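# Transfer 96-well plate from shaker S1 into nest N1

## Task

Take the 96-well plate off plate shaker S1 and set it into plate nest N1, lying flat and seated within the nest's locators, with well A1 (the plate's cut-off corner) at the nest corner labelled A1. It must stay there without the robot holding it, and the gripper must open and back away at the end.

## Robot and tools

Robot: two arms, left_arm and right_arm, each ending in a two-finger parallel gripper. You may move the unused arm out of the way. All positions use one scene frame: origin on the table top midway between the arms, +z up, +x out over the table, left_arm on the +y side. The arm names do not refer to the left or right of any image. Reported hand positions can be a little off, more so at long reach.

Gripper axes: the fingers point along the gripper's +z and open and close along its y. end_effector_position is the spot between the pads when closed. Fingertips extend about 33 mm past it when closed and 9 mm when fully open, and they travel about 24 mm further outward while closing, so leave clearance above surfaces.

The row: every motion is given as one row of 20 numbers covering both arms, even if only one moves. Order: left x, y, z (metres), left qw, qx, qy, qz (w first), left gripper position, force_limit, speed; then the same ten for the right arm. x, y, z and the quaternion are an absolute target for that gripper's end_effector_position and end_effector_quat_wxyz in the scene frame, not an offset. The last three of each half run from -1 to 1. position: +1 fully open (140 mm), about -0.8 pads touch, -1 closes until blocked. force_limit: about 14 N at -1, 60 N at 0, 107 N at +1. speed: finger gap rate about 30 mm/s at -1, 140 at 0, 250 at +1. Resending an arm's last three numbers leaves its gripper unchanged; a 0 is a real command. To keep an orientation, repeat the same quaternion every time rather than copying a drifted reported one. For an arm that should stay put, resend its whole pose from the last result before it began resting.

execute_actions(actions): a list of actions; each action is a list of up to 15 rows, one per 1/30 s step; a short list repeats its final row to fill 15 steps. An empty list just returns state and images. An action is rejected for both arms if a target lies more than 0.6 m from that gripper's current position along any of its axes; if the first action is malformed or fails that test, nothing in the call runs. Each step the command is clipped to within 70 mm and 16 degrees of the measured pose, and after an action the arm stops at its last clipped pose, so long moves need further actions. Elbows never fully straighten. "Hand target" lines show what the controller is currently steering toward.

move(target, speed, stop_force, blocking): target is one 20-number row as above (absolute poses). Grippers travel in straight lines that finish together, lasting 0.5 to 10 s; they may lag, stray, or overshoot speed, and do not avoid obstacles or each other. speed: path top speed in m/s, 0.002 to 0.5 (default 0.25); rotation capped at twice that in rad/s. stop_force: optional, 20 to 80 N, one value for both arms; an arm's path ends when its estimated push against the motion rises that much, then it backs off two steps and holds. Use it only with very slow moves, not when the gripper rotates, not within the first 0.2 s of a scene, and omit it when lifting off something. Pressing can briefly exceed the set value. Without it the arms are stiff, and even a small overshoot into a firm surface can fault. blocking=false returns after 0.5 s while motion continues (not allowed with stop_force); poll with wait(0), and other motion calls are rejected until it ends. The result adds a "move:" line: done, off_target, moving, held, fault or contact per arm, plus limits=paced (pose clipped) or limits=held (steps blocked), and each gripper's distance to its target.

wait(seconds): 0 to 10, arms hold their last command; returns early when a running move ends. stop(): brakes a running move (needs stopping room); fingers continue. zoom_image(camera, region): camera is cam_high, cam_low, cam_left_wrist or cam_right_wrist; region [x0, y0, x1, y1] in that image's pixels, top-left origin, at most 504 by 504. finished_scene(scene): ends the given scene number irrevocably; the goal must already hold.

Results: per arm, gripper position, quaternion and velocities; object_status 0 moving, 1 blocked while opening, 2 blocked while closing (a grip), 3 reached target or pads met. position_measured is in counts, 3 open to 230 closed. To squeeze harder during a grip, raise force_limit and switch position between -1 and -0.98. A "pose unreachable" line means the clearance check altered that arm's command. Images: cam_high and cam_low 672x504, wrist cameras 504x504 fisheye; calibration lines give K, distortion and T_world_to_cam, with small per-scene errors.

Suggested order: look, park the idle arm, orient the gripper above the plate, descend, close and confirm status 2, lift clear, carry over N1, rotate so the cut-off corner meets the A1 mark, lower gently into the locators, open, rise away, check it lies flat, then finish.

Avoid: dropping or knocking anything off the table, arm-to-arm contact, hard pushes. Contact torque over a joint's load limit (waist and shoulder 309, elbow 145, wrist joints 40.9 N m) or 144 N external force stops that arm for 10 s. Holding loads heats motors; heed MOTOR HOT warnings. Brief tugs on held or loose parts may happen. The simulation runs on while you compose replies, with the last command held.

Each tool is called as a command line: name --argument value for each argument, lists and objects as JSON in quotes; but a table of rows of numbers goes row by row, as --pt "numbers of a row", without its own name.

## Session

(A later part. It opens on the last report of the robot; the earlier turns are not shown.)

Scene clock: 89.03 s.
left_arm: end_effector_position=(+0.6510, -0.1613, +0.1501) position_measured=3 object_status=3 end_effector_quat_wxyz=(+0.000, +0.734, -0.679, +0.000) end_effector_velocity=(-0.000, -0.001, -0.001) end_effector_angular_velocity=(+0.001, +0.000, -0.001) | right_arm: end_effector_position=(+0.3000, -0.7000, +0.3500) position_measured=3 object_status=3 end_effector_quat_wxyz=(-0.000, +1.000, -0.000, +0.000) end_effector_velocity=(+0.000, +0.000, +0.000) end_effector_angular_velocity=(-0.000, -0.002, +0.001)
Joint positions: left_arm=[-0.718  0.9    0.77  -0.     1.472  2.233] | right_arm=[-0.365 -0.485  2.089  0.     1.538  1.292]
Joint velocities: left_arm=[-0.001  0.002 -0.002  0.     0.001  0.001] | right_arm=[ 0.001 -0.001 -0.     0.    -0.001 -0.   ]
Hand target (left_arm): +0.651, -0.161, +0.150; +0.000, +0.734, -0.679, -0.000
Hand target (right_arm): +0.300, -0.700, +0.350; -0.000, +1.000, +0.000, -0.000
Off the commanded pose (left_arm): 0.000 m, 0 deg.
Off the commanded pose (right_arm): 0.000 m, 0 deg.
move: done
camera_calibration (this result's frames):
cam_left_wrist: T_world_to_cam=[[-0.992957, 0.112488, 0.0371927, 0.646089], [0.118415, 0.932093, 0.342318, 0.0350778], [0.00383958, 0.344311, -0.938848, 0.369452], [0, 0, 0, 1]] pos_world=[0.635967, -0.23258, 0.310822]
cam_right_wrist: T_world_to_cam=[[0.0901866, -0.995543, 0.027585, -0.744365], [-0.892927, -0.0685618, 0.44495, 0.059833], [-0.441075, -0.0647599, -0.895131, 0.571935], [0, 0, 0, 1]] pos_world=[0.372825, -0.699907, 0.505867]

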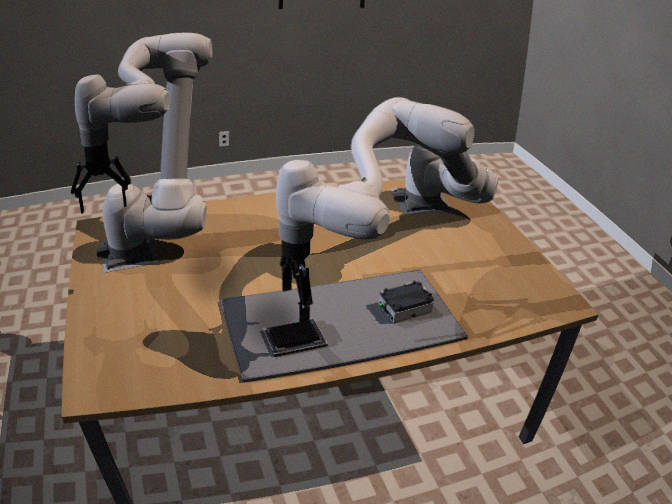

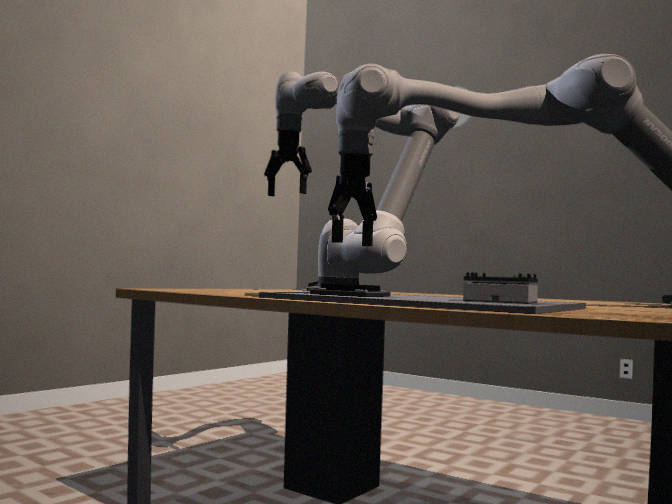

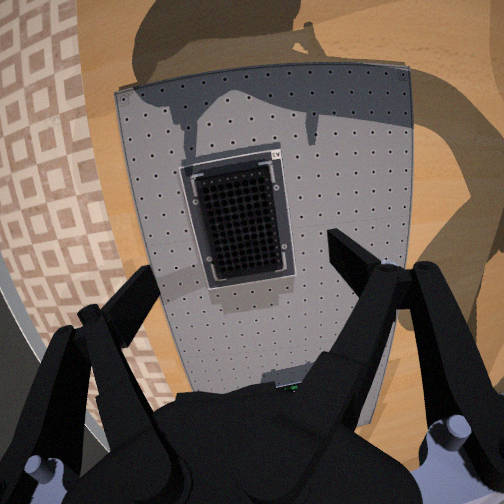

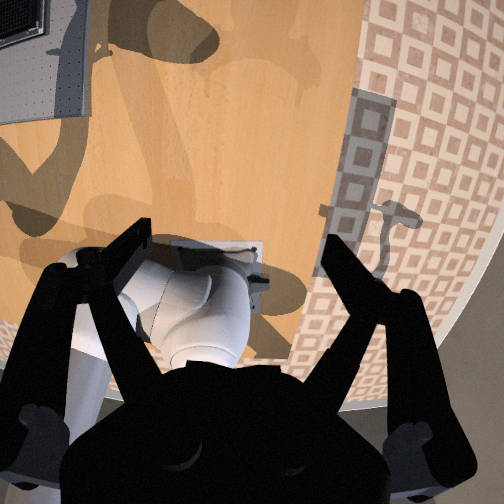

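move --target '[0.6,0.0,0.28,0,0.7343,-0.6788,0,1,0,0,0.3,-0.7,0.35,0,1,0,0,1,0,0]'

finished_scene --scene 2

Scene clock: 97.23 s.
left_arm: end_effector_position=(+0.6000, -0.0002, +0.2799) position_measured=3 object_status=3 end_effector_quat_wxyz=(+0.000, +0.734, -0.679, -0.000) end_effector_velocity=(+0.000, +0.001, +0.001) end_effector_angular_velocity=(+0.000, -0.000, +0.001) | right_arm: end_effector_position=(+0.3000, -0.7000, +0.3500) position_measured=3 object_status=3 end_effector_quat_wxyz=(+0.000, +1.000, -0.000, +0.000) end_effector_velocity=(-0.000, -0.000, -0.000) end_effector_angular_velocity=(+0.000, +0.001, -0.001)
Joint positions: left_arm=[-0.639  0.578  1.1   -0.     1.464  2.313] | right_arm=[-0.365 -0.485  2.089  0.     1.538  1.292]
Joint velocities: left_arm=[ 0.001 -0.001  0.001  0.001  0.001 -0.001] | right_arm=[-0.  0.  0. -0.  0.  0.]
Hand target (left_arm): +0.600, -0.000, +0.280; +0.000, +0.734, -0.679, +0.000
Hand target (right_arm): +0.300, -0.700, +0.350; -0.000, +1.000, +0.000, -0.000
Off the commanded pose (left_arm): 0.000 m, 0 deg.
Off the commanded pose (right_arm): 0.000 m, 0 deg.
move: done
camera_calibration (this result's frames):
cam_left_wrist: T_world_to_cam=[[-0.992958, 0.112366, 0.0375178, 0.572385], [0.118412, 0.932125, 0.342229, -0.153434], [0.00348349, 0.344262, -0.938867, 0.436243], [0, 0, 0, 1]] pos_world=[0.585004, -0.0714785, 0.440609]
cam_right_wrist: T_world_to_cam=[[0.0901865, -0.995543, 0.0275852, -0.744365], [-0.892927, -0.0685616, 0.44495, 0.0598331], [-0.441075, -0.06476, -0.895131, 0.571935], [0, 0, 0, 1]] pos_world=[0.372825, -0.699907, 0.505867]

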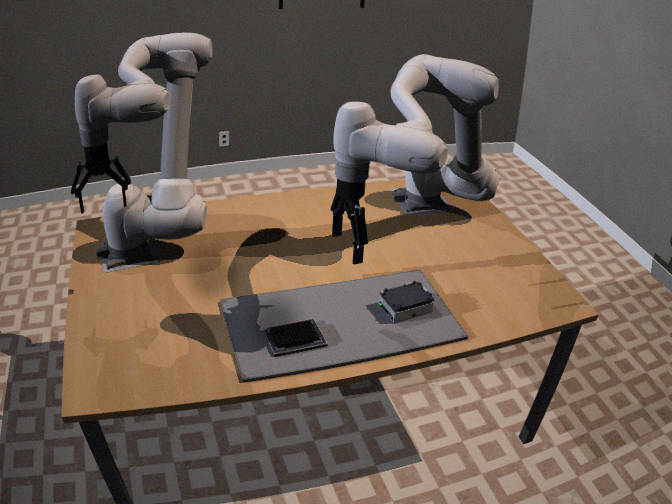

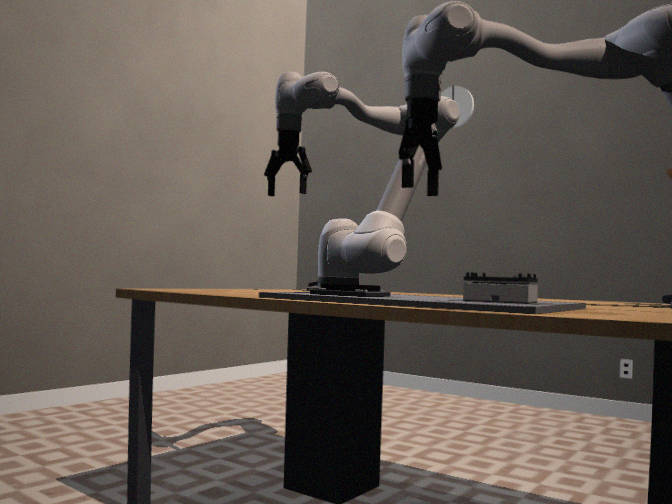

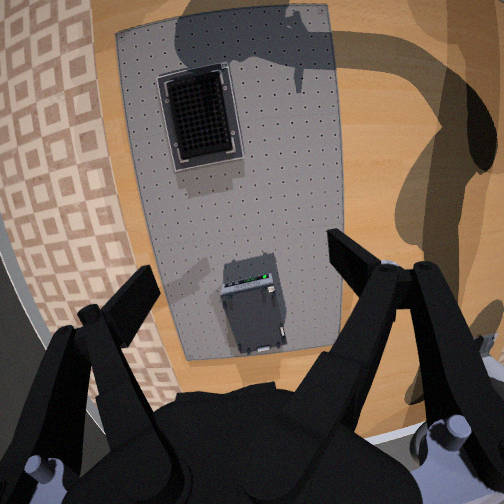

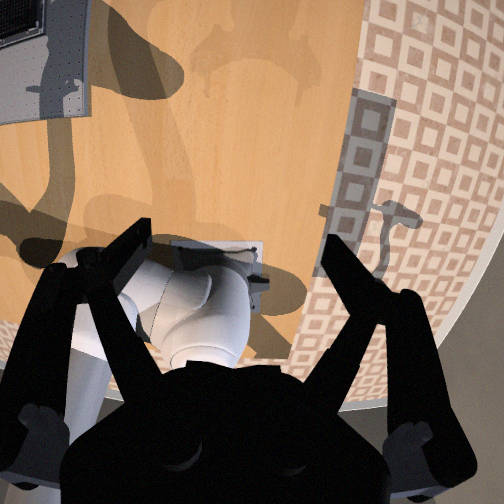

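The scene is finished: the task was done.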